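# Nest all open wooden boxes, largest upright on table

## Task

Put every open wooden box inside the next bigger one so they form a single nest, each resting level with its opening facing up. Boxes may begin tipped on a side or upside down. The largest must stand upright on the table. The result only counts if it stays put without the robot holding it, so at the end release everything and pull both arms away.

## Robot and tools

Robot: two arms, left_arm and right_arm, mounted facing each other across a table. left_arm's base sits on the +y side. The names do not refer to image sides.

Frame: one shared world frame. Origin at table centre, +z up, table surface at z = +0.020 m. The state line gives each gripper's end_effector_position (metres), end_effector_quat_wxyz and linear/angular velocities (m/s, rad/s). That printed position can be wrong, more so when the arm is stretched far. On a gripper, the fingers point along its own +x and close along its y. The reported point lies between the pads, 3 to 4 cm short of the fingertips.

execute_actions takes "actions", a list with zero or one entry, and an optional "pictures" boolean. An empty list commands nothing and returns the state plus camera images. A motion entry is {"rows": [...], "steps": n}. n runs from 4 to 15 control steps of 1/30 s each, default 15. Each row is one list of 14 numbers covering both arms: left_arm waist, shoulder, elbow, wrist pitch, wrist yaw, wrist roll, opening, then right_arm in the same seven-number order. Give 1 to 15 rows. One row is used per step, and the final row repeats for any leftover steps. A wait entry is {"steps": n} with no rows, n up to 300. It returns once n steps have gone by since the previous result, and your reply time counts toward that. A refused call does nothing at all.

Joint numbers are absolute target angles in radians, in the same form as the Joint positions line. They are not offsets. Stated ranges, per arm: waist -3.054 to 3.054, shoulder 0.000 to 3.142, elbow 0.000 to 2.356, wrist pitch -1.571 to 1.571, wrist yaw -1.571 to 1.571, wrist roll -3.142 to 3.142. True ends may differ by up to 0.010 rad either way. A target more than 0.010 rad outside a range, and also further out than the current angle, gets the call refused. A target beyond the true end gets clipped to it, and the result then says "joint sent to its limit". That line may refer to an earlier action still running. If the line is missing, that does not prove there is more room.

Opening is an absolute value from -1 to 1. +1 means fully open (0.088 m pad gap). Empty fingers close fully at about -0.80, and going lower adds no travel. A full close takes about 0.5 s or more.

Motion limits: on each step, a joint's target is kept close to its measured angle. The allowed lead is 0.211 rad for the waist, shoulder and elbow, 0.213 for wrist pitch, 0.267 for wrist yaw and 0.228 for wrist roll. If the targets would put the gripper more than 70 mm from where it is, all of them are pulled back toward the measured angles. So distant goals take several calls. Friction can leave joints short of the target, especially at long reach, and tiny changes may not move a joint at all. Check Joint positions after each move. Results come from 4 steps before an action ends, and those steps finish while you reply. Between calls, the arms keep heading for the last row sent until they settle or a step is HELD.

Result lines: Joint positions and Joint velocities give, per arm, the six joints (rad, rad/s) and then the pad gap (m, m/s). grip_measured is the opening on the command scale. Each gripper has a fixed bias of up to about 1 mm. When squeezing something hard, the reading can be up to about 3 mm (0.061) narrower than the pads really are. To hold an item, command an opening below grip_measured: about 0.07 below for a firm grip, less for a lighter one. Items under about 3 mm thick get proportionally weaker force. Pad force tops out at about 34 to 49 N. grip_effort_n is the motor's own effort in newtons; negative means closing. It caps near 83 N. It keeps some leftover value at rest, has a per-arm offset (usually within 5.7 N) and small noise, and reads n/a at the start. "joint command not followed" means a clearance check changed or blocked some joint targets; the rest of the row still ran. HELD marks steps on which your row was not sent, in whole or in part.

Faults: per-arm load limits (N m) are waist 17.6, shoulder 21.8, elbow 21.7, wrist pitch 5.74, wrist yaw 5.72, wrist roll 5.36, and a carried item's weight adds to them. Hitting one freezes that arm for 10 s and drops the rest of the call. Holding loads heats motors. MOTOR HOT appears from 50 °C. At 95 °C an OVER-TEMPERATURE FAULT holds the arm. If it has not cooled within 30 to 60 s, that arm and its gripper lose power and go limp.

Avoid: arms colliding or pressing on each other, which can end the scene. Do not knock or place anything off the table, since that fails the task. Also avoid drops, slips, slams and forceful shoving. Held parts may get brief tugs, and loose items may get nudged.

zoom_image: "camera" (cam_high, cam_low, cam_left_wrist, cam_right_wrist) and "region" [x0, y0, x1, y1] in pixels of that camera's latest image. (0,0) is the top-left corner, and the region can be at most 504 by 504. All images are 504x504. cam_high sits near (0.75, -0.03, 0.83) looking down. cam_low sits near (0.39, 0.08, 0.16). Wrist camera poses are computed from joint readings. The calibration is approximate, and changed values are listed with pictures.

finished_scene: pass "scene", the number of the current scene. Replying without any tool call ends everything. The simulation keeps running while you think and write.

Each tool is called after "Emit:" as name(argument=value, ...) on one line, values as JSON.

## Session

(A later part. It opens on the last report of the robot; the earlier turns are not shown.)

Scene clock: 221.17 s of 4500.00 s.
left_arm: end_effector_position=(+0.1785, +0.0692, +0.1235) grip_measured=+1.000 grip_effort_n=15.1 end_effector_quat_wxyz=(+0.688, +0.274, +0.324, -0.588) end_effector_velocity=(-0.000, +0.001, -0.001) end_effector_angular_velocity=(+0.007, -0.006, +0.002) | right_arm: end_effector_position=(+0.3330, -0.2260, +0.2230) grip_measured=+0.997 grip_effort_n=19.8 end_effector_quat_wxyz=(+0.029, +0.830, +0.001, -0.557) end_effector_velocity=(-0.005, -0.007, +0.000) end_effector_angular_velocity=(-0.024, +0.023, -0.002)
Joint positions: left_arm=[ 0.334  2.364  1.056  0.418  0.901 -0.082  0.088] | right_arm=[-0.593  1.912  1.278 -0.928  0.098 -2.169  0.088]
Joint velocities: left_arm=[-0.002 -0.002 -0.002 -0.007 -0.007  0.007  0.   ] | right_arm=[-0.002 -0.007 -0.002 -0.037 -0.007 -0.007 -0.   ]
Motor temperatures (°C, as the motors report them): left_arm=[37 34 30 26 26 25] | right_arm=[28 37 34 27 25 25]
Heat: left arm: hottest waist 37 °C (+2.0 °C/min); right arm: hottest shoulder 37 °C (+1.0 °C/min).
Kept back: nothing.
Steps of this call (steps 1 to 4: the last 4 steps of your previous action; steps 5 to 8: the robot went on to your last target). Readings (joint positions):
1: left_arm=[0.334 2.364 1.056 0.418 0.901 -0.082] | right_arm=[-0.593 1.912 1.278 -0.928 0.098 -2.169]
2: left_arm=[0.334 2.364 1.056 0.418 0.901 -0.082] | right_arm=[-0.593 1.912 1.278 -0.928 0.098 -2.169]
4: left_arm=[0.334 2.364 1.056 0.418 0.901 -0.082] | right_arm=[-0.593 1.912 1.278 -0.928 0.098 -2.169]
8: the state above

Emit:
execute_actions(actions=[{"rows":[[0.41,2.42,1.056,0.47,0.9,-0.08,1,-0.593,1.912,1.278,-0.928,0.098,-2.169,1],[0.41,2.42,1.056,0.47,0.9,-0.08,1,-0.593,1.912,1.278,-0.928,0.098,-2.169,1],[0.41,2.42,1.056,0.47,0.9,-0.08,1,-0.593,1.912,1.278,-0.928,0.098,-2.169,1],[0.41,2.42,1.056,0.47,0.9,-0.08,1,-0.593,1.912,1.278,-0.928,0.098,-2.169,1],[0.41,2.42,1.056,0.47,0.9,-0.08,1,-0.593,1.912,1.278,-0.928,0.098,-2.169,1],[0.408,2.455,1.056,0.505,0.9,-0.07,1,-0.593,1.912,1.278,-0.928,0.098,-2.169,1]],"steps":15}])

Emit:
execute_actions(actions=[{"steps":8}], pictures=true)

Scene clock: 221.90 s of 4500.00 s.
left_arm: end_effector_position=(+0.2116, +0.0883, +0.1278) grip_measured=+1.000 grip_effort_n=15.1 end_effector_quat_wxyz=(+0.712, +0.257, +0.309, -0.576) end_effector_velocity=(+0.013, +0.015, -0.032) end_effector_angular_velocity=(+0.027, +0.015, +0.013) | right_arm: end_effector_position=(+0.3330, -0.2260, +0.2230) grip_measured=+0.997 grip_effort_n=18.8 end_effector_quat_wxyz=(+0.029, +0.830, +0.001, -0.557) end_effector_velocity=(-0.004, +0.006, +0.002) end_effector_angular_velocity=(+0.020, +0.010, +0.022)
Joint positions: left_arm=[ 0.407  2.436  1.057  0.491  0.901 -0.075  0.088] | right_arm=[-0.593  1.912  1.278 -0.928  0.098 -2.169  0.088]
Joint velocities: left_arm=[-0.012  0.1   -0.002  0.066 -0.007  0.007  0.   ] | right_arm=[ 0.007 -0.007  0.002  0.007 -0.022 -0.007 -0.   ]
Motor temperatures (°C, as the motors report them): left_arm=[37 34 30 26 26 25] | right_arm=[28 37 34 27 25 25]
Heat: left arm: hottest waist 37 °C (+2.0 °C/min); right arm: hottest shoulder 37 °C (+1.0 °C/min).
Steps of this call (steps 1 to 11: the robot went on to your last target; steps 12 to 22: the first 11 steps of this action). Readings (joint positions):
12: left_arm=[0.336 2.367 1.056 0.423 0.901 -0.082] | right_arm=[-0.593 1.912 1.278 -0.928 0.098 -2.169]
13: left_arm=[0.342 2.374 1.056 0.437 0.902 -0.082] | right_arm=[-0.593 1.912 1.278 -0.928 0.098 -2.169]
15: left_arm=[0.367 2.387 1.057 0.449 0.902 -0.082] | right_arm=[-0.593 1.912 1.278 -0.928 0.098 -2.169]
19: left_arm=[0.404 2.421 1.057 0.480 0.901 -0.078] | right_arm=[-0.593 1.912 1.278 -0.928 0.098 -2.169]
22: the state above

Scene clock: 222.17 s of 4500.00 s.
left_arm: end_effector_position=(+0.2125, +0.0884, +0.1267) grip_measured=+1.000 grip_effort_n=15.1 end_effector_quat_wxyz=(+0.711, +0.258, +0.307, -0.578) end_effector_velocity=(+0.002, +0.004, -0.006) end_effector_angular_velocity=(+0.012, +0.013, +0.022) | right_arm: end_effector_position=(+0.3330, -0.2260, +0.2230) grip_measured=+0.997 grip_effort_n=19.3 end_effector_quat_wxyz=(+0.029, +0.830, +0.001, -0.557) end_effector_velocity=(-0.001, -0.002, -0.000) end_effector_angular_velocity=(-0.004, +0.010, +0.004)
Joint positions: left_arm=[ 0.406  2.442  1.057  0.502  0.901 -0.073  0.088] | right_arm=[-0.593  1.912  1.278 -0.928  0.098 -2.169  0.088]
Joint velocities: left_arm=[-0.002  0.012 -0.002 -0.007 -0.007 -0.007  0.   ] | right_arm=[-0.002 -0.002 -0.002 -0.007 -0.007 -0.007 -0.   ]
Motor temperatures (°C, as the motors report them): left_arm=[37 34 30 26 26 25] | right_arm=[28 37 34 27 25 25]
Heat: left arm: hottest waist 37 °C (+2.0 °C/min); right arm: hottest shoulder 37 °C (+1.0 °C/min).
Kept back: nothing.
Steps of this call (steps 1 to 4: the last 4 steps of your previous action; steps 5 to 8: the robot went on to your last target). Readings (joint positions):
1: left_arm=[0.406 2.439 1.057 0.493 0.901 -0.075] | right_arm=[-0.593 1.912 1.278 -0.928 0.098 -2.169]
2: left_arm=[0.406 2.441 1.057 0.495 0.901 -0.074] | right_arm=[-0.593 1.912 1.278 -0.928 0.098 -2.169]
4: left_arm=[0.406 2.442 1.057 0.499 0.901 -0.074] | right_arm=[-0.593 1.912 1.278 -0.928 0.098 -2.169]
8: the state above
camera_calibration (this result's frames):
cam_left_wrist: T_world_to_cam=[[-0.979137, -0.195597, -0.0550633, 0.248643], [-0.15816, 0.903725, -0.397828, 0.0379132], [0.127576, -0.38082, -0.915806, 0.197072], [0, 0, 0, 1]] pos_world=[0.22431, 0.0894194, 0.209253]
cam_right_wrist: T_world_to_cam=[[-0.0665906, 0.994948, -0.0751252, 0.27809], [0.776346, 0.0989619, 0.622489, -0.343704], [0.626779, -0.0168713, -0.779014, 0.0434989], [0, 0, 0, 1]] pos_world=[0.258087, -0.241937, 0.26873]

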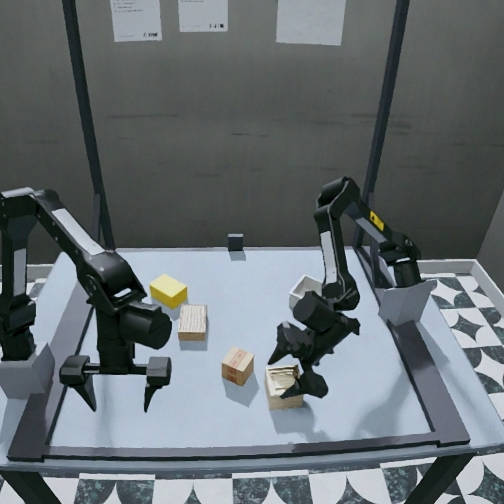

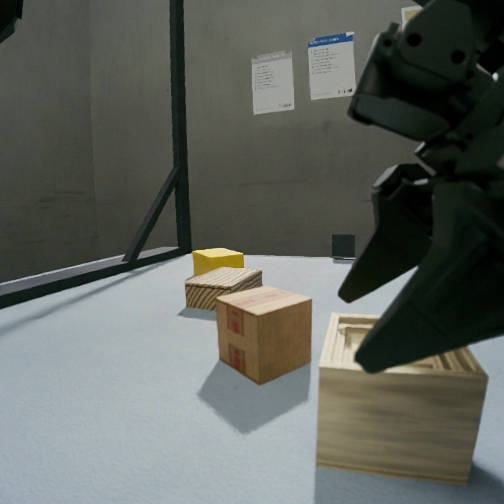

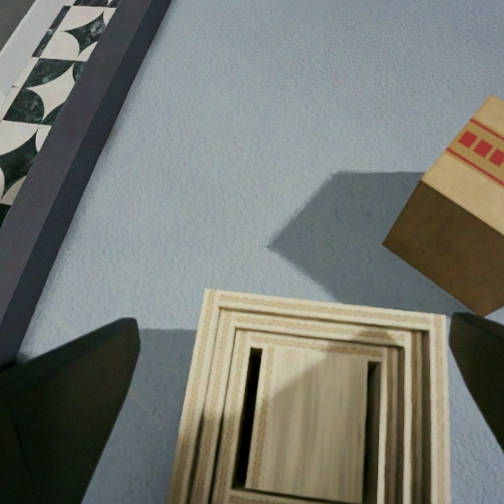

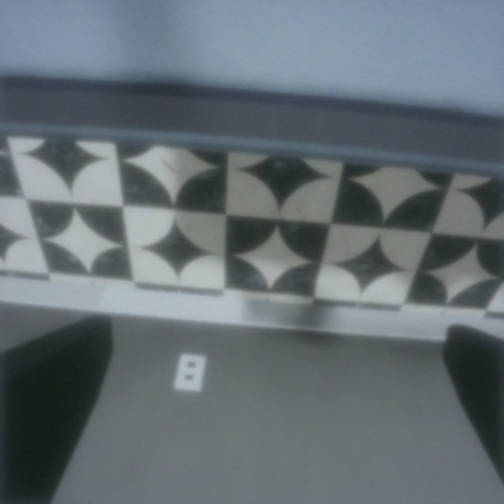

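Emit:
execute_actions(actions=[{"rows":[[0.384,2.412,1.056,0.472,0.9,-0.06,1,-0.593,1.912,1.278,-0.928,0.098,-2.169,1]],"steps":15}])

Emit:
execute_actions(actions=[{"steps":8}], pictures=true)

Scene clock: 222.67 s of 4500.00 s.
left_arm: end_effector_position=(+0.2037, +0.0844, +0.1223) grip_measured=+1.000 grip_effort_n=15.1 end_effector_quat_wxyz=(+0.703, +0.267, +0.313, -0.581) end_effector_velocity=(-0.005, +0.000, +0.003) end_effector_angular_velocity=(+0.014, -0.009, -0.003) | right_arm: end_effector_position=(+0.3330, -0.2260, +0.2230) grip_measured=+0.997 grip_effort_n=19.3 end_effector_quat_wxyz=(+0.029, +0.830, +0.001, -0.557) end_effector_velocity=(-0.003, -0.003, +0.002) end_effector_angular_velocity=(-0.014, +0.013, +0.016)
Joint positions: left_arm=[ 0.384  2.428  1.057  0.476  0.901 -0.064  0.088] | right_arm=[-0.593  1.912  1.278 -0.928  0.098 -2.169  0.088]
Joint velocities: left_arm=[-0.002 -0.027 -0.007 -0.037 -0.007  0.022  0.   ] | right_arm=[-0.002 -0.007  0.002 -0.022 -0.007 -0.022 -0.   ]
Motor temperatures (°C, as the motors report them): left_arm=[37 34 30 26 26 25] | right_arm=[28 37 34 27 25 25]
Heat: left arm: hottest waist 37 °C (+2.0 °C/min); right arm: hottest shoulder 37 °C (+1.0 °C/min).
Steps of this call (steps 1 to 4: the robot went on to your last target; steps 5 to 15: the first 11 steps of this action). Readings (joint positions):
5: left_arm=[0.406 2.444 1.057 0.501 0.901 -0.072] | right_arm=[-0.593 1.912 1.278 -0.928 0.098 -2.169]
6: left_arm=[0.404 2.443 1.057 0.495 0.901 -0.070] | right_arm=[-0.593 1.912 1.278 -0.928 0.098 -2.169]
8: left_arm=[0.396 2.440 1.057 0.485 0.901 -0.067] | right_arm=[-0.593 1.912 1.278 -0.928 0.098 -2.169]
12: left_arm=[0.384 2.433 1.057 0.478 0.901 -0.064] | right_arm=[-0.593 1.912 1.278 -0.928 0.098 -2.169]
15: the state above

Scene clock: 222.93 s of 4500.00 s.
left_arm: end_effector_position=(+0.2035, +0.0843, +0.1225) grip_measured=+1.000 grip_effort_n=15.1 end_effector_quat_wxyz=(+0.702, +0.267, +0.313, -0.581) end_effector_velocity=(+0.001, -0.002, +0.002) end_effector_angular_velocity=(-0.006, -0.009, +0.022) | right_arm: end_effector_position=(+0.3330, -0.2260, +0.2230) grip_measured=+0.997 grip_effort_n=19.8 end_effector_quat_wxyz=(+0.029, +0.830, +0.001, -0.557) end_effector_velocity=(-0.003, -0.001, -0.001) end_effector_angular_velocity=(+0.003, +0.023, +0.006)
Joint positions: left_arm=[ 0.384  2.427  1.057  0.473  0.901 -0.063  0.088] | right_arm=[-0.593  1.912  1.278 -0.928  0.098 -2.169  0.088]
Joint velocities: left_arm=[-0.002 -0.007 -0.002  0.007 -0.022 -0.022  0.   ] | right_arm=[-0.002 -0.002 -0.002 -0.007 -0.022 -0.007 -0.   ]
Motor temperatures (°C, as the motors report them): left_arm=[37 34 30 26 26 25] | right_arm=[28 37 34 27 25 25]
Heat: left arm: hottest waist 37 °C (+2.0 °C/min); right arm: hottest shoulder 37 °C (+1.0 °C/min).
Kept back: nothing.
Steps of this call (steps 1 to 4: the last 4 steps of your previous action; steps 5 to 8: the robot went on to your last target). Readings (joint positions):
1: left_arm=[0.384 2.428 1.057 0.475 0.901 -0.064] | right_arm=[-0.593 1.912 1.278 -0.928 0.098 -2.169]
2: left_arm=[0.384 2.427 1.057 0.474 0.901 -0.063] | right_arm=[-0.593 1.912 1.278 -0.928 0.098 -2.169]
4: left_arm=[0.384 2.427 1.057 0.474 0.901 -0.063] | right_arm=[-0.593 1.912 1.278 -0.928 0.098 -2.169]
8: the state above
camera_calibration (this result's frames):
cam_left_wrist: T_world_to_cam=[[-0.982531, -0.178427, -0.0528812, 0.237721], [-0.14581, 0.914659, -0.377013, 0.0325195], [0.115637, -0.362717, -0.924697, 0.19482], [0, 0, 0, 1]] pos_world=[0.215782, 0.083336, 0.204981]
cam_right_wrist: T_world_to_cam=[[-0.0665906, 0.994948, -0.0751252, 0.27809], [0.776346, 0.0989619, 0.622489, -0.343704], [0.626779, -0.0168713, -0.779014, 0.0434989], [0, 0, 0, 1]] pos_world=[0.258087, -0.241937, 0.26873]

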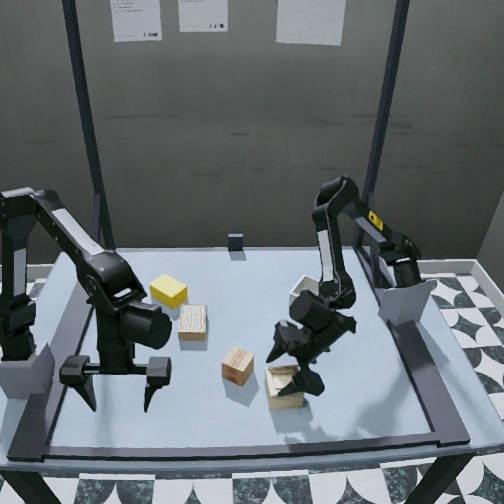

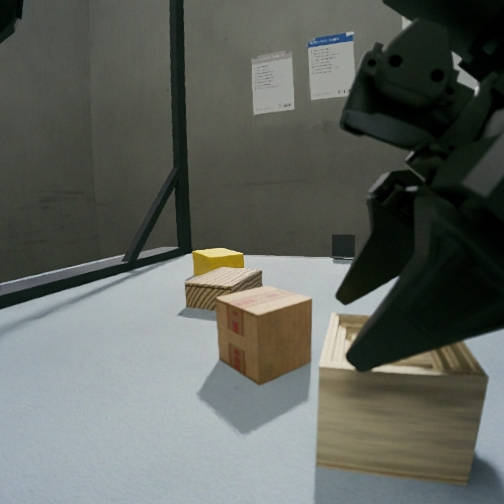

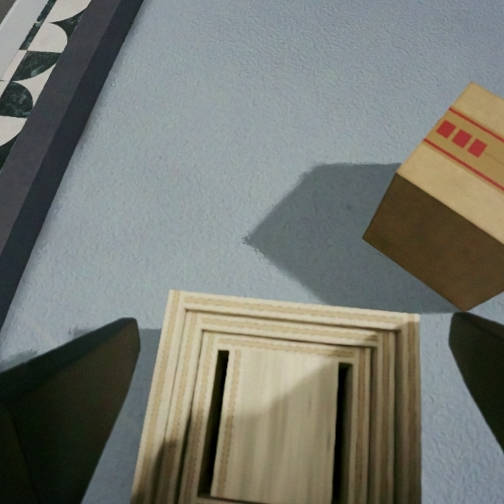

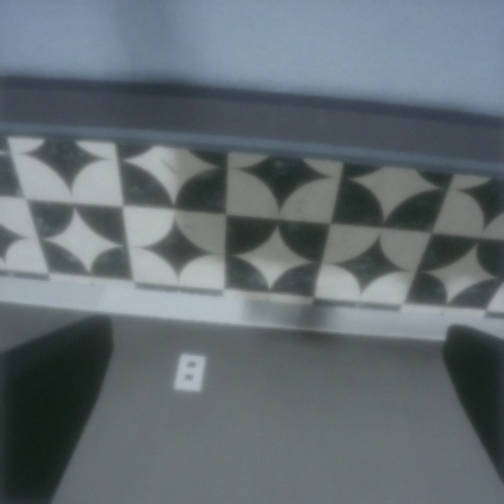

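Emit:
execute_actions(actions=[{"rows":[[0.348,2.49,1.051,0.54,0.9,-0.08,1,-0.593,1.912,1.278,-0.928,0.098,-2.169,1]],"steps":15}], pictures=true)

Scene clock: 223.50 s of 4500.00 s.
left_arm: end_effector_position=(+0.2012, +0.0844, +0.1009) grip_measured=+1.000 grip_effort_n=14.7 end_effector_quat_wxyz=(+0.692, +0.272, +0.319, -0.587) end_effector_velocity=(+0.003, +0.002, -0.005) end_effector_angular_velocity=(-0.002, +0.008, +0.018) | right_arm: end_effector_position=(+0.3330, -0.2260, +0.2230) grip_measured=+0.997 grip_effort_n=19.3 end_effector_quat_wxyz=(+0.029, +0.830, +0.001, -0.557) end_effector_velocity=(+0.000, -0.003, +0.000) end_effector_angular_velocity=(-0.012, -0.002, +0.001)
Joint positions: left_arm=[ 0.349  2.477  1.055  0.534  0.901 -0.076  0.088] | right_arm=[-0.593  1.912  1.278 -0.928  0.098 -2.169  0.088]
Joint velocities: left_arm=[-0.002  0.017 -0.002  0.022 -0.007 -0.022  0.   ] | right_arm=[-0.002 -0.002 -0.002 -0.007  0.007 -0.007  0.   ]
Motor temperatures (°C, as the motors report them): left_arm=[37 34 30 26 26 25] | right_arm=[28 37 34 27 25 25]
Heat: left arm: hottest waist 37 °C (+2.0 °C/min); right arm: hottest shoulder 37 °C (+1.0 °C/min).
Steps of this call (steps 1 to 6: the robot went on to your last target; steps 7 to 17: the first 11 steps of this action). Readings (joint positions):
7: left_arm=[0.383 2.429 1.057 0.478 0.901 -0.063] | right_arm=[-0.593 1.912 1.278 -0.928 0.098 -2.169]
8: left_arm=[0.379 2.435 1.057 0.495 0.901 -0.064] | right_arm=[-0.593 1.912 1.278 -0.928 0.098 -2.169]
10: left_arm=[0.367 2.448 1.057 0.513 0.901 -0.069] | right_arm=[-0.593 1.912 1.278 -0.928 0.098 -2.169]
14: left_arm=[0.350 2.472 1.055 0.528 0.901 -0.074] | right_arm=[-0.593 1.912 1.278 -0.928 0.098 -2.169]
17: the state above
camera_calibration (this result's frames):
cam_left_wrist: T_world_to_cam=[[-0.986588, -0.156947, -0.0448497, 0.232512], [-0.130495, 0.923434, -0.360889, 0.0185243], [0.0980564, -0.350197, -0.93153, 0.17822], [0, 0, 0, 1]] pos_world=[0.214335, 0.0817984, 0.183131]
cam_right_wrist: T_world_to_cam=[[-0.0665906, 0.994948, -0.0751252, 0.27809], [0.776346, 0.0989619, 0.622489, -0.343704], [0.626779, -0.0168713, -0.779014, 0.0434989], [0, 0, 0, 1]] pos_world=[0.258087, -0.241937, 0.26873]

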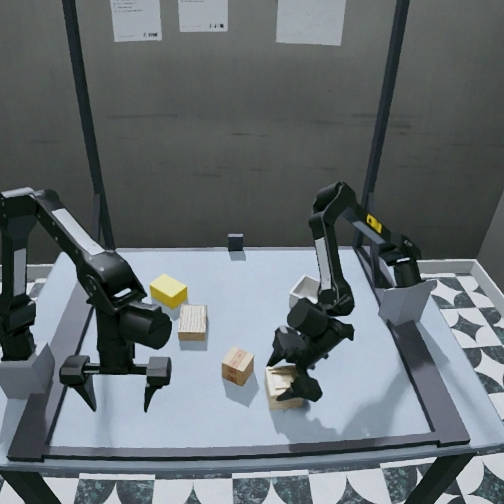

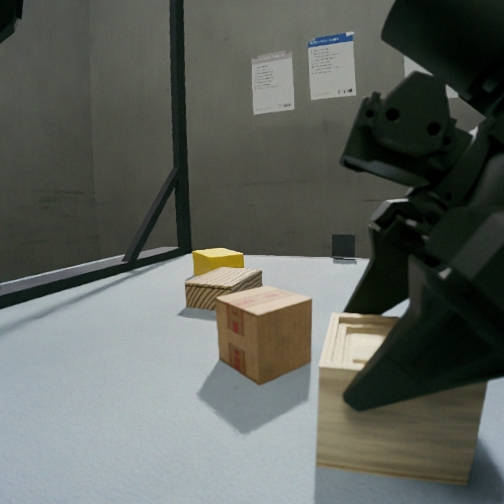

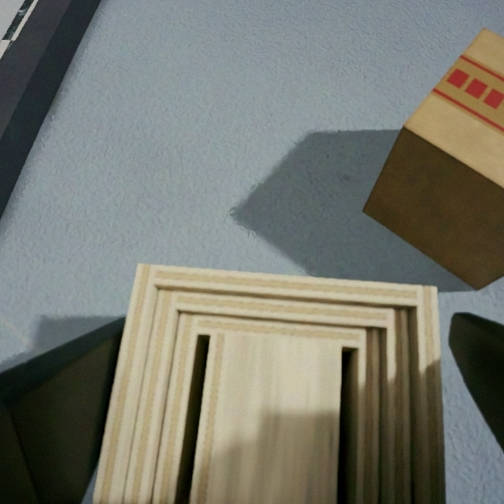

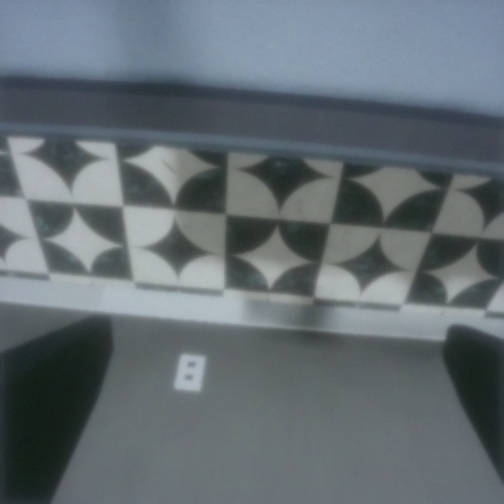

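Emit:
execute_actions(actions=[{"rows":[[0.316,2.545,1.05,0.60,0.9,-0.09,1,-0.593,1.912,1.278,-0.928,0.098,-2.169,1]],"steps":15}])

Emit:
execute_actions(actions=[{"rows":[[0.316,2.545,1.05,0.60,0.9,-0.09,0.85,-0.593,1.912,1.278,-0.928,0.098,-2.169,1],[0.316,2.545,1.05,0.60,0.9,-0.09,0.75,-0.593,1.912,1.278,-0.928,0.098,-2.169,1],[0.316,2.545,1.05,0.60,0.9,-0.09,0.55,-0.593,1.912,1.278,-0.928,0.098,-2.169,1]],"steps":15}], pictures=true)

Scene clock: 224.07 s of 4500.00 s.
left_arm: end_effector_position=(+0.2009, +0.0876, +0.0791) grip_measured=+1.000 grip_effort_n=14.7 end_effector_quat_wxyz=(+0.685, +0.277, +0.325, -0.591) end_effector_velocity=(+0.001, -0.004, +0.000) end_effector_angular_velocity=(-0.014, -0.019, +0.005) | right_arm: end_effector_position=(+0.3330, -0.2260, +0.2230) grip_measured=+0.997 grip_effort_n=19.3 end_effector_quat_wxyz=(+0.029, +0.830, +0.001, -0.557) end_effector_velocity=(-0.001, -0.002, -0.000) end_effector_angular_velocity=(-0.004, +0.010, +0.004)
Joint positions: left_arm=[ 0.32   2.532  1.054  0.594  0.899 -0.086  0.088] | right_arm=[-0.593  1.912  1.278 -0.928  0.098 -2.169  0.088]
Joint velocities: left_arm=[-0.007  0.002 -0.002  0.037 -0.022 -0.022  0.   ] | right_arm=[-0.002 -0.002 -0.002 -0.007 -0.007 -0.007 -0.   ]
Motor temperatures (°C, as the motors report them): left_arm=[37 34 30 26 26 25] | right_arm=[28 37 34 27 25 25]
Heat: left arm: hottest waist 37 °C (+2.0 °C/min); right arm: hottest shoulder 37 °C (+1.0 °C/min).
Steps of this call (steps 1 to 4: the last 4 steps of your previous action; steps 5 to 6: the robot went on to your last target; steps 7 to 17: the first 11 steps of this action). Readings (joint positions):
7: left_arm=[0.348 2.483 1.055 0.544 0.901 -0.078] | right_arm=[-0.593 1.912 1.278 -0.928 0.098 -2.169]
8: left_arm=[0.344 2.491 1.055 0.562 0.901 -0.080] | right_arm=[-0.593 1.912 1.278 -0.928 0.098 -2.169]
10: left_arm=[0.333 2.507 1.055 0.575 0.901 -0.083] | right_arm=[-0.593 1.912 1.278 -0.928 0.098 -2.169]
14: left_arm=[0.321 2.531 1.054 0.590 0.899 -0.085] | right_arm=[-0.593 1.912 1.278 -0.928 0.098 -2.169]
17: the state above

Scene clock: 224.57 s of 4500.00 s.
left_arm: end_effector_position=(+0.2009, +0.0873, +0.0789) grip_measured=+0.745 grip_effort_n=-83.5 end_effector_quat_wxyz=(+0.684, +0.277, +0.324, -0.592) end_effector_velocity=(+0.000, +0.004, -0.004) end_effector_angular_velocity=(+0.010, +0.009, +0.019) | right_arm: end_effector_position=(+0.3330, -0.2260, +0.2230) grip_measured=+0.997 grip_effort_n=18.8 end_effector_quat_wxyz=(+0.029, +0.830, +0.001, -0.557) end_effector_velocity=(-0.003, -0.001, -0.001) end_effector_angular_velocity=(+0.003, +0.023, +0.006)
Joint positions: left_arm=[ 0.319  2.534  1.054  0.598  0.898 -0.087  0.075] | right_arm=[-0.593  1.912  1.278 -0.928  0.098 -2.169  0.088]
Joint velocities: left_arm=[-0.002  0.002 -0.007 -0.007 -0.007 -0.007 -0.   ] | right_arm=[-0.002 -0.002 -0.002 -0.007 -0.022 -0.007 -0.   ]
Motor temperatures (°C, as the motors report them): left_arm=[37 34 30 26 26 25] | right_arm=[28 37 34 27 25 25]
Heat: left arm: hottest waist 37 °C (+2.0 °C/min); right arm: hottest shoulder 37 °C (+1.0 °C/min).
Steps of this call (steps 1 to 4: the last 4 steps of your previous action; steps 5 to 15: the first 11 steps of this action). Readings (joint positions):
5: left_arm=[0.320 2.534 1.054 0.597 0.899 -0.086] | right_arm=[-0.593 1.912 1.278 -0.928 0.098 -2.169]
6: left_arm=[0.320 2.534 1.054 0.597 0.899 -0.086] | right_arm=[-0.593 1.912 1.278 -0.928 0.098 -2.169]
8: left_arm=[0.319 2.534 1.054 0.597 0.899 -0.087] | right_arm=[-0.593 1.912 1.278 -0.928 0.098 -2.169]
12: left_arm=[0.319 2.534 1.054 0.598 0.898 -0.087] | right_arm=[-0.593 1.912 1.278 -0.928 0.098 -2.169]
15: the state above
camera_calibration (this result's frames):
cam_left_wrist: T_world_to_cam=[[-0.989367, -0.140291, -0.0383527, 0.230351], [-0.118497, 0.930454, -0.346719, 0.00367781], [0.084327, -0.338488, -0.937185, 0.160991], [0, 0, 0, 1]] pos_world=[0.214762, 0.0833875, 0.160988]
cam_right_wrist: T_world_to_cam=[[-0.0665906, 0.994948, -0.0751252, 0.27809], [0.776346, 0.0989619, 0.622489, -0.343704], [0.626779, -0.0168713, -0.779014, 0.0434989], [0, 0, 0, 1]] pos_world=[0.258087, -0.241937, 0.26873]

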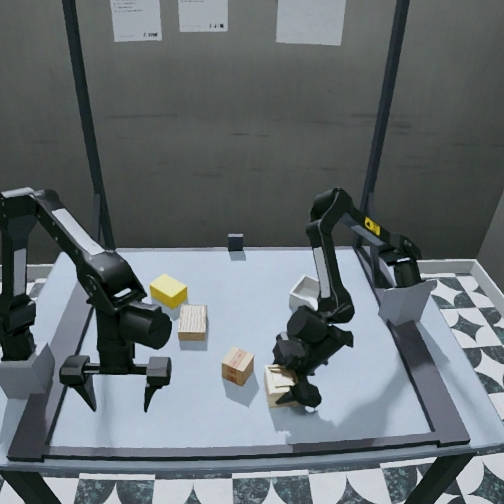

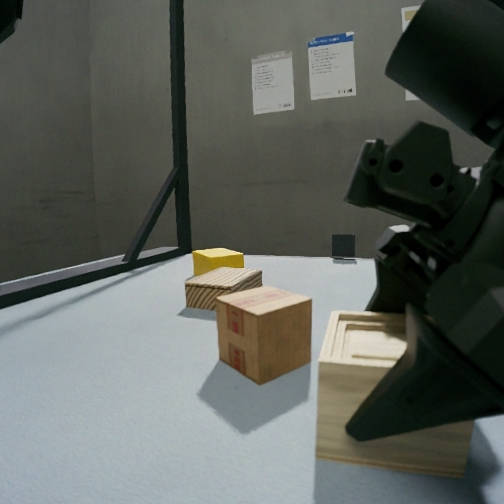

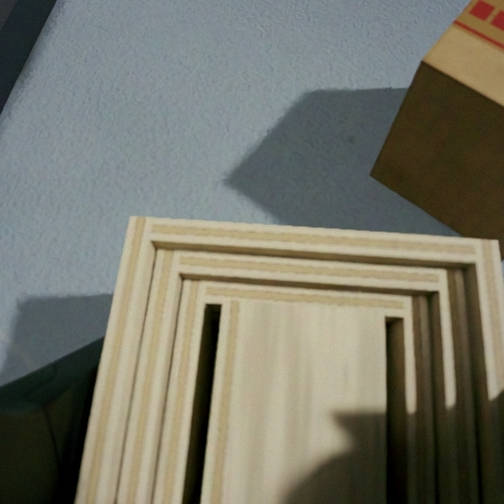

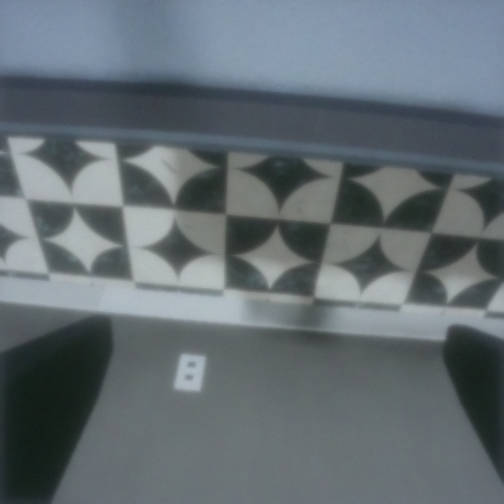

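Emit:
execute_actions(actions=[{"rows":[[0.34,2.50,1.054,0.56,0.9,-0.087,0.55,-0.593,1.912,1.278,-0.928,0.098,-2.169,1],[0.37,2.45,1.054,0.51,0.9,-0.087,0.55,-0.593,1.912,1.278,-0.928,0.098,-2.169,1],[0.39,2.42,1.054,0.48,0.9,-0.087,0.55,-0.593,1.912,1.278,-0.928,0.098,-2.169,1]],"steps":15}])

Emit:
execute_actions(actions=[{"rows":[[0.39,2.5,1.12,0.8,0.78,-0.2,0.55,-0.593,1.912,1.278,-0.928,0.098,-2.169,1]],"steps":15}])

Emit:
execute_actions(actions=[{"rows":[[0.39,2.65,1.2,1.15,0.64,-0.3,0.55,-0.593,1.912,1.278,-0.928,0.098,-2.169,1]],"steps":15}])

Emit:
execute_actions(actions=[{"rows":[[0.39,2.82,1.29,1.43,0.525,-0.4,0.55,-0.593,1.912,1.278,-0.928,0.098,-2.169,1]],"steps":15}])

Emit:
execute_actions(actions=[{"steps":12}], pictures=true)

Scene clock: 225.70 s of 4500.00 s.
left_arm: end_effector_position=(+0.2049, +0.0880, +0.1167) grip_measured=+0.745 grip_effort_n=-83.5 end_effector_quat_wxyz=(+0.706, +0.259, +0.322, -0.575) end_effector_velocity=(-0.010, -0.009, +0.030) end_effector_angular_velocity=(-0.022, -0.002, +0.009) | right_arm: end_effector_position=(+0.3330, -0.2260, +0.2230) grip_measured=+0.997 grip_effort_n=19.3 end_effector_quat_wxyz=(+0.029, +0.830, +0.001, -0.557) end_effector_velocity=(-0.003, -0.005, -0.002) end_effector_angular_velocity=(-0.020, +0.021, -0.001)
Joint positions: left_arm=[ 0.381  2.441  1.049  0.491  0.899 -0.087  0.075] | right_arm=[-0.593  1.912  1.278 -0.928  0.098 -2.169  0.088]
Joint velocities: left_arm=[ 0.022 -0.095 -0.002 -0.081  0.007 -0.007  0.   ] | right_arm=[-0.002  0.002 -0.002 -0.022 -0.007 -0.007 -0.   ]
Motor temperatures (°C, as the motors report them): left_arm=[37 34 30 26 26 25] | right_arm=[28 37 34 27 25 25]
Heat: left arm: hottest waist 37 °C (+2.0 °C/min); right arm: hottest shoulder 37 °C (+1.0 °C/min).
Steps of this call (steps 1 to 4: the last 4 steps of your previous action; steps 5 to 15: the robot went on to your last target; steps 16 to 23: nothing new was sent; steps 24 to 34: the first 11 steps of this action). Readings (joint positions):
24: left_arm=[0.320 2.534 1.054 0.597 0.898 -0.087] | right_arm=[-0.593 1.912 1.278 -0.928 0.098 -2.169]
25: left_arm=[0.321 2.529 1.054 0.585 0.898 -0.087] | right_arm=[-0.593 1.912 1.278 -0.928 0.098 -2.169]
27: left_arm=[0.334 2.505 1.051 0.533 0.899 -0.087] | right_arm=[-0.593 1.912 1.278 -0.928 0.098 -2.169]
31: left_arm=[0.371 2.461 1.049 0.501 0.899 -0.087] | right_arm=[-0.593 1.912 1.278 -0.928 0.098 -2.169]
34: the state above

Scene clock: 226.20 s of 4500.00 s.
left_arm: end_effector_position=(+0.2281, +0.0470, +0.1529) grip_measured=+0.745 grip_effort_n=-83.5 end_effector_quat_wxyz=(+0.740, +0.252, +0.200, -0.591) end_effector_velocity=(+0.015, -0.006, +0.005) end_effector_angular_velocity=(-0.076, -0.070, +0.027) | right_arm: end_effector_position=(+0.3330, -0.2260, +0.2230) grip_measured=+0.997 grip_effort_n=19.3 end_effector_quat_wxyz=(+0.029, +0.830, +0.001, -0.557) end_effector_velocity=(-0.001, -0.002, -0.002) end_effector_angular_velocity=(-0.017, +0.000, +0.005)
Joint positions: left_arm=[ 0.381  2.484  1.11   0.774  0.793 -0.19   0.075] | right_arm=[-0.593  1.912  1.278 -0.928  0.098 -2.169  0.088]
Joint velocities: left_arm=[-0.002  0.046  0.007  0.139 -0.081 -0.051 -0.   ] | right_arm=[ 0.002  0.002 -0.002 -0.007  0.007 -0.007 -0.   ]
Motor temperatures (°C, as the motors report them): left_arm=[37 34 30 26 26 25] | right_arm=[28 37 34 27 25 25]
Heat: left arm: hottest waist 37 °C (+2.0 °C/min); right arm: hottest shoulder 37 °C (+1.0 °C/min).
Steps of this call (steps 1 to 4: the last 4 steps of your previous action; steps 5 to 15: the first 11 steps of this action). Readings (joint positions):
5: left_arm=[0.381 2.442 1.051 0.497 0.892 -0.100] | right_arm=[-0.593 1.912 1.278 -0.928 0.098 -2.169]
6: left_arm=[0.379 2.452 1.057 0.547 0.870 -0.123] | right_arm=[-0.593 1.912 1.278 -0.928 0.098 -2.169]
8: left_arm=[0.379 2.473 1.080 0.637 0.827 -0.154] | right_arm=[-0.593 1.912 1.278 -0.928 0.098 -2.169]
12: left_arm=[0.381 2.481 1.104 0.745 0.800 -0.182] | right_arm=[-0.593 1.912 1.278 -0.928 0.098 -2.169]
15: the state above

Scene clock: 226.70 s of 4500.00 s.
left_arm: end_effector_position=(+0.2619, +0.0301, +0.1665) grip_measured=+0.745 grip_effort_n=-83.5 end_effector_quat_wxyz=(+0.773, +0.219, +0.085, -0.589) end_effector_velocity=(-0.009, -0.042, +0.054) end_effector_angular_velocity=(-0.193, -0.166, -0.123) | right_arm: end_effector_position=(+0.3330, -0.2260, +0.2230) grip_measured=+0.997 grip_effort_n=19.3 end_effector_quat_wxyz=(+0.029, +0.830, +0.001, -0.557) end_effector_velocity=(-0.004, +0.002, -0.000) end_effector_angular_velocity=(+0.005, +0.020, +0.012)
Joint positions: left_arm=[ 0.381  2.639  1.182  1.115  0.656 -0.291  0.075] | right_arm=[-0.593  1.912  1.278 -0.928  0.098 -2.169  0.088]
Joint velocities: left_arm=[-0.007  0.007  0.071  0.242 -0.066 -0.051 -0.   ] | right_arm=[ 0.002 -0.002  0.002 -0.007 -0.022 -0.007  0.   ]
Motor temperatures (°C, as the motors report them): left_arm=[37 34 30 26 26 25] | right_arm=[28 37 34 27 25 25]
Heat: left arm: hottest waist 37 °C (+2.0 °C/min); right arm: hottest shoulder 37 °C (+1.0 °C/min).
Steps of this call (steps 1 to 4: the last 4 steps of your previous action; steps 5 to 15: the first 11 steps of this action). Readings (joint positions):
5: left_arm=[0.380 2.505 1.114 0.806 0.780 -0.208] | right_arm=[-0.593 1.912 1.278 -0.928 0.098 -2.169]
6: left_arm=[0.378 2.532 1.129 0.865 0.751 -0.230] | right_arm=[-0.593 1.912 1.278 -0.928 0.098 -2.169]
8: left_arm=[0.378 2.582 1.164 0.950 0.696 -0.258] | right_arm=[-0.593 1.912 1.278 -0.928 0.098 -2.169]
12: left_arm=[0.381 2.632 1.175 1.075 0.665 -0.284] | right_arm=[-0.593 1.912 1.278 -0.928 0.098 -2.169]
15: the state above

Scene clock: 227.20 s of 4500.00 s.
left_arm: end_effector_position=(+0.2869, +0.0290, +0.1691) grip_measured=+0.745 grip_effort_n=-83.5 end_effector_quat_wxyz=(+0.791, +0.168, +0.000, -0.588) end_effector_velocity=(-0.008, -0.024, +0.039) end_effector_angular_velocity=(-0.149, -0.111, -0.090) | right_arm: end_effector_position=(+0.3330, -0.2260, +0.2230) grip_measured=+0.997 grip_effort_n=18.8 end_effector_quat_wxyz=(+0.029, +0.830, +0.001, -0.557) end_effector_velocity=(-0.004, -0.004, -0.001) end_effector_angular_velocity=(-0.018, +0.018, +0.005)
Joint positions: left_arm=[ 0.381  2.812  1.268  1.403  0.541 -0.392  0.075] | right_arm=[-0.593  1.912  1.278 -0.928  0.098 -2.169  0.088]
Joint velocities: left_arm=[-0.002  0.022  0.071  0.168 -0.051 -0.037  0.   ] | right_arm=[ 0.002 -0.002 -0.002 -0.022 -0.007 -0.007 -0.   ]
Motor temperatures (°C, as the motors report them): left_arm=[37 34 30 26 26 25] | right_arm=[28 37 34 27 25 25]
Heat: left arm: hottest waist 37 °C (+2.0 °C/min); right arm: hottest shoulder 37 °C (+1.0 °C/min).
Steps of this call (steps 1 to 4: the last 4 steps of your previous action; steps 5 to 15: the first 11 steps of this action). Readings (joint positions):
5: left_arm=[0.381 2.654 1.196 1.158 0.643 -0.309] | right_arm=[-0.593 1.912 1.278 -0.928 0.098 -2.169]
6: left_arm=[0.379 2.684 1.217 1.221 0.617 -0.330] | right_arm=[-0.593 1.912 1.278 -0.928 0.098 -2.169]
8: left_arm=[0.379 2.739 1.254 1.297 0.574 -0.358] | right_arm=[-0.593 1.912 1.278 -0.928 0.098 -2.169]
12: left_arm=[0.381 2.799 1.263 1.377 0.549 -0.384] | right_arm=[-0.593 1.912 1.278 -0.928 0.098 -2.169]
15: the state above

Scene clock: 227.60 s of 4500.00 s.
left_arm: end_effector_position=(+0.2857, +0.0250, +0.1752) grip_measured=+0.745 grip_effort_n=-83.5 end_effector_quat_wxyz=(+0.789, +0.164, -0.013, -0.592) end_effector_velocity=(-0.001, -0.001, +0.005) end_effector_angular_velocity=(-0.023, +0.005, -0.002) | right_arm: end_effector_position=(+0.3330, -0.2260, +0.2230) grip_measured=+0.997 grip_effort_n=19.8 end_effector_quat_wxyz=(+0.029, +0.830, +0.001, -0.557) end_effector_velocity=(+0.001, -0.002, -0.002) end_effector_angular_velocity=(+0.007, +0.007, -0.013)
Joint positions: left_arm=[ 0.381  2.814  1.28   1.423  0.535 -0.397  0.075] | right_arm=[-0.593  1.912  1.278 -0.928  0.098 -2.169  0.088]
Joint velocities: left_arm=[ 0.002 -0.002 -0.002  0.022 -0.007 -0.022  0.   ] | right_arm=[-0.007  0.002 -0.007  0.007 -0.007  0.007  0.   ]
Motor temperatures (°C, as the motors report them): left_arm=[37 34 30 26 26 25] | right_arm=[28 37 34 27 25 25]
Heat: left arm: hottest waist 37 °C (+2.0 °C/min); right arm: hottest shoulder 37 °C (+1.0 °C/min).
Kept back: nothing.
Steps of this call (steps 1 to 4: the last 4 steps of your previous action; steps 5 to 12: the robot went on to your last target). Readings (joint positions):
1: left_arm=[0.381 2.812 1.271 1.408 0.540 -0.393] | right_arm=[-0.593 1.912 1.278 -0.928 0.098 -2.169]
2: left_arm=[0.381 2.812 1.274 1.413 0.538 -0.394] | right_arm=[-0.593 1.912 1.278 -0.928 0.098 -2.169]
4: left_arm=[0.381 2.812 1.279 1.419 0.536 -0.395] | right_arm=[-0.593 1.912 1.278 -0.928 0.098 -2.169]
8: left_arm=[0.381 2.813 1.280 1.421 0.535 -0.397] | right_arm=[-0.593 1.912 1.278 -0.928 0.098 -2.169]
12: the state above
camera_calibration (this result's frames):
cam_left_wrist: T_world_to_cam=[[-0.913974, -0.263218, -0.308819, 0.338089], [0.123421, 0.544672, -0.829518, 0.130255], [0.386548, -0.796272, -0.465329, 0.0655006], [0, 0, 0, 1]] pos_world=[0.267609, 0.0702011, 0.242936]
cam_right_wrist: T_world_to_cam=[[-0.0665906, 0.994948, -0.0751252, 0.27809], [0.776346, 0.0989619, 0.622489, -0.343704], [0.626779, -0.0168713, -0.779014, 0.0434989], [0, 0, 0, 1]] pos_world=[0.258087, -0.241937, 0.26873]

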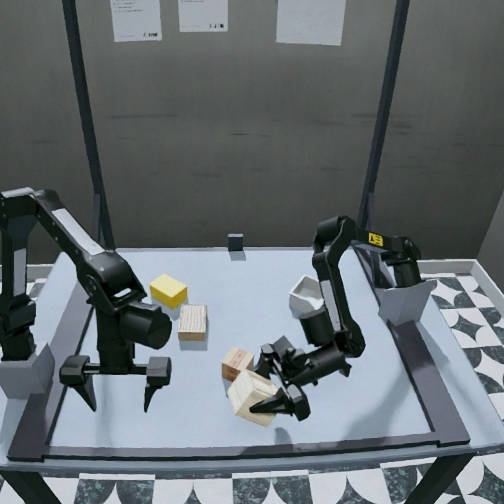

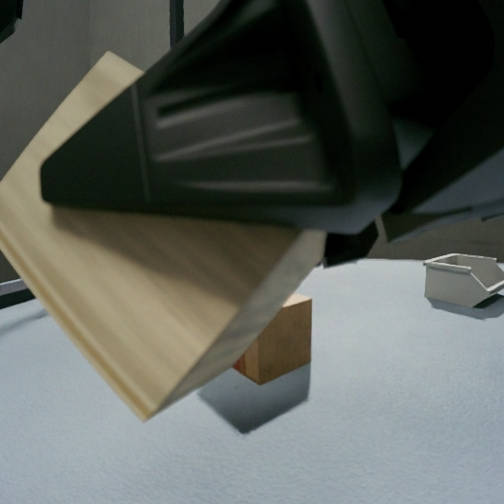

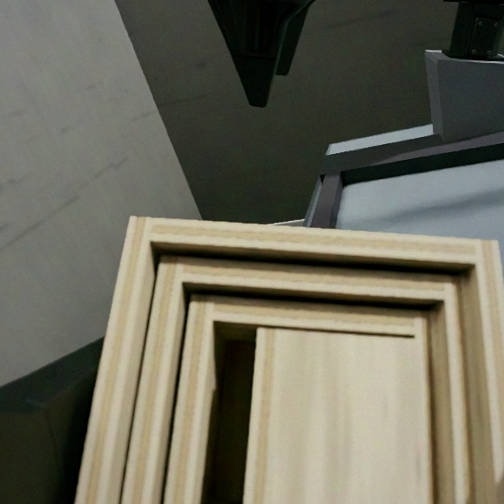

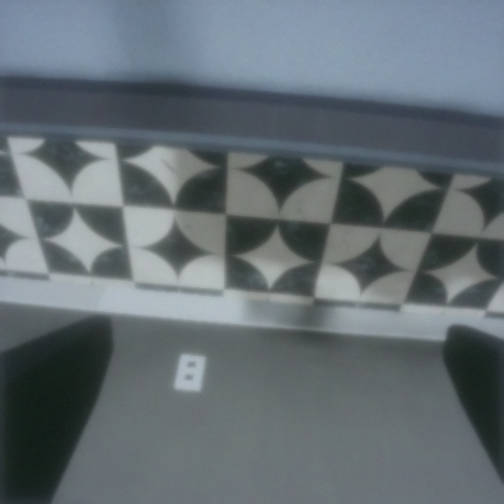

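Emit:
execute_actions(actions=[{"rows":[[0.381,2.89,1.28,1.43,0.535,0.3,0.55,-0.593,1.912,1.278,-0.928,0.098,-2.169,1]],"steps":15}])

Emit:
execute_actions(actions=[{"rows":[[0.381,2.89,1.28,1.43,0.535,0.9,0.55,-0.593,1.912,1.278,-0.928,0.098,-2.169,1],[0.381,2.89,1.28,1.43,0.535,1.2,0.55,-0.593,1.912,1.278,-0.928,0.098,-2.169,1]],"steps":15}], pictures=true)

Scene clock: 228.30 s of 4500.00 s.
left_arm: end_effector_position=(+0.2981, +0.0442, +0.1401) grip_measured=+0.745 grip_effort_n=-83.5 end_effector_quat_wxyz=(+0.728, +0.364, -0.125, -0.567) end_effector_velocity=(+0.001, -0.002, -0.000) end_effector_angular_velocity=(+0.462, -1.314, -0.318) | right_arm: end_effector_position=(+0.3330, -0.2260, +0.2230) grip_measured=+0.997 grip_effort_n=18.8 end_effector_quat_wxyz=(+0.029, +0.830, +0.001, -0.557) end_effector_velocity=(-0.005, -0.005, -0.003) end_effector_angular_velocity=(-0.013, +0.033, +0.002)
Joint positions: left_arm=[0.373 2.888 1.277 1.423 0.536 0.114 0.075] | right_arm=[-0.593  1.912  1.278 -0.928  0.098 -2.169  0.088]
Joint velocities: left_arm=[-0.007 -0.002  0.002 -0.007 -0.022  1.429 -0.   ] | right_arm=[-0.002 -0.002 -0.007 -0.022 -0.022 -0.007 -0.   ]
Motor temperatures (°C, as the motors report them): left_arm=[37 34 30 26 26 25] | right_arm=[28 37 34 27 25 25]
Heat: left arm: hottest waist 37 °C (+2.0 °C/min); right arm: hottest shoulder 37 °C (+1.0 °C/min).
Steps of this call (steps 1 to 10: the robot went on to your last target; steps 11 to 21: the first 11 steps of this action). Readings (joint positions):
11: left_arm=[0.381 2.819 1.280 1.425 0.534 -0.376] | right_arm=[-0.593 1.912 1.278 -0.928 0.098 -2.169]
12: left_arm=[0.380 2.828 1.282 1.431 0.534 -0.322] | right_arm=[-0.593 1.912 1.278 -0.928 0.098 -2.169]
14: left_arm=[0.379 2.846 1.282 1.430 0.534 -0.225] | right_arm=[-0.593 1.912 1.278 -0.928 0.098 -2.169]
18: left_arm=[0.374 2.882 1.278 1.423 0.535 -0.031] | right_arm=[-0.593 1.912 1.278 -0.928 0.098 -2.169]
21: the state above

Scene clock: 228.80 s of 4500.00 s.
left_arm: end_effector_position=(+0.2977, +0.0440, +0.1405) grip_measured=+0.745 grip_effort_n=-83.5 end_effector_quat_wxyz=(+0.575, +0.576, -0.299, -0.498) end_effector_velocity=(-0.003, -0.005, +0.003) end_effector_angular_velocity=(+0.452, -1.308, -0.336) | right_arm: end_effector_position=(+0.3330, -0.2260, +0.2230) grip_measured=+0.997 grip_effort_n=19.3 end_effector_quat_wxyz=(+0.029, +0.830, +0.001, -0.557) end_effector_velocity=(-0.003, -0.001, -0.001) end_effector_angular_velocity=(-0.006, +0.010, +0.009)
Joint positions: left_arm=[0.373 2.888 1.277 1.426 0.537 0.758 0.075] | right_arm=[-0.593  1.912  1.278 -0.928  0.098 -2.169  0.088]
Joint velocities: left_arm=[-0.007 -0.007  0.002  0.007 -0.007  1.414  0.   ] | right_arm=[ 0.002 -0.002 -0.002 -0.007 -0.007 -0.007 -0.   ]
Motor temperatures (°C, as the motors report them): left_arm=[37 34 30 26 26 25] | right_arm=[28 37 34 27 25 25]
Heat: left arm: hottest waist 37 °C (+2.0 °C/min); right arm: hottest shoulder 37 °C (+1.0 °C/min).
Steps of this call (steps 1 to 4: the last 4 steps of your previous action; steps 5 to 15: the first 11 steps of this action). Readings (joint positions):
5: left_arm=[0.373 2.888 1.277 1.426 0.537 0.270] | right_arm=[-0.593 1.912 1.278 -0.928 0.098 -2.169]
6: left_arm=[0.373 2.888 1.277 1.426 0.537 0.322] | right_arm=[-0.593 1.912 1.278 -0.928 0.098 -2.169]
8: left_arm=[0.373 2.888 1.277 1.426 0.537 0.418] | right_arm=[-0.593 1.912 1.278 -0.928 0.098 -2.169]
12: left_arm=[0.373 2.888 1.277 1.426 0.537 0.612] | right_arm=[-0.593 1.912 1.278 -0.928 0.098 -2.169]
15: the state above
camera_calibration (this result's frames):
cam_left_wrist: T_world_to_cam=[[-0.191263, 0.144724, -0.970811, 0.203237], [0.763224, 0.643841, -0.0543846, -0.214144], [0.617177, -0.751348, -0.2336, -0.0434565], [0, 0, 0, 1]] pos_world=[0.229132, 0.0758102, 0.175507]
cam_right_wrist: T_world_to_cam=[[-0.0665906, 0.994948, -0.0751252, 0.27809], [0.776346, 0.0989619, 0.622489, -0.343704], [0.626779, -0.0168713, -0.779014, 0.0434989], [0, 0, 0, 1]] pos_world=[0.258087, -0.241937, 0.26873]

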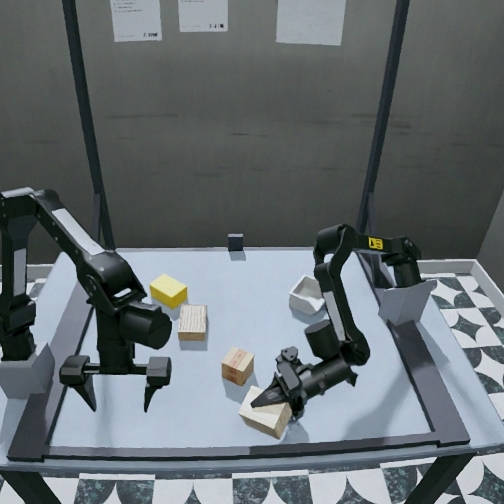

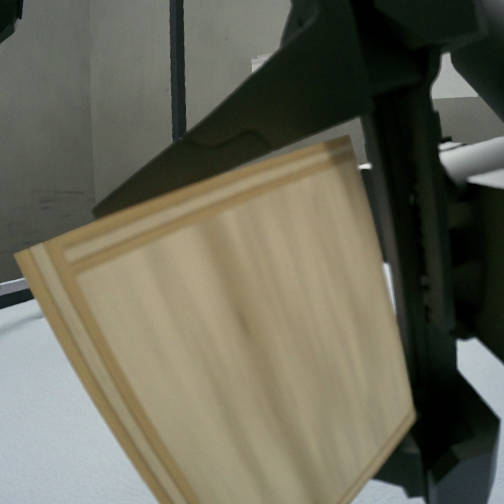

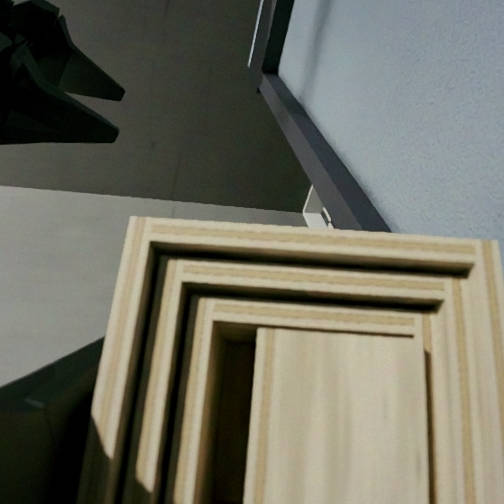

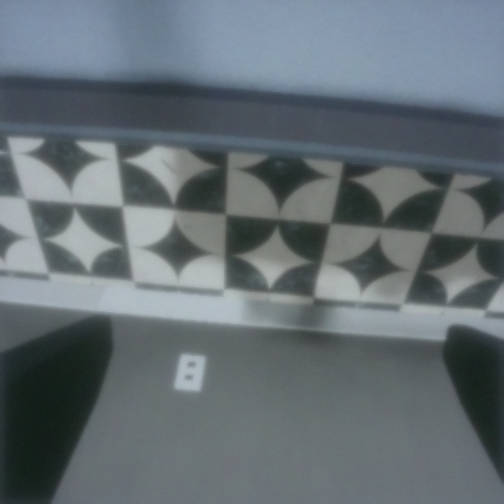

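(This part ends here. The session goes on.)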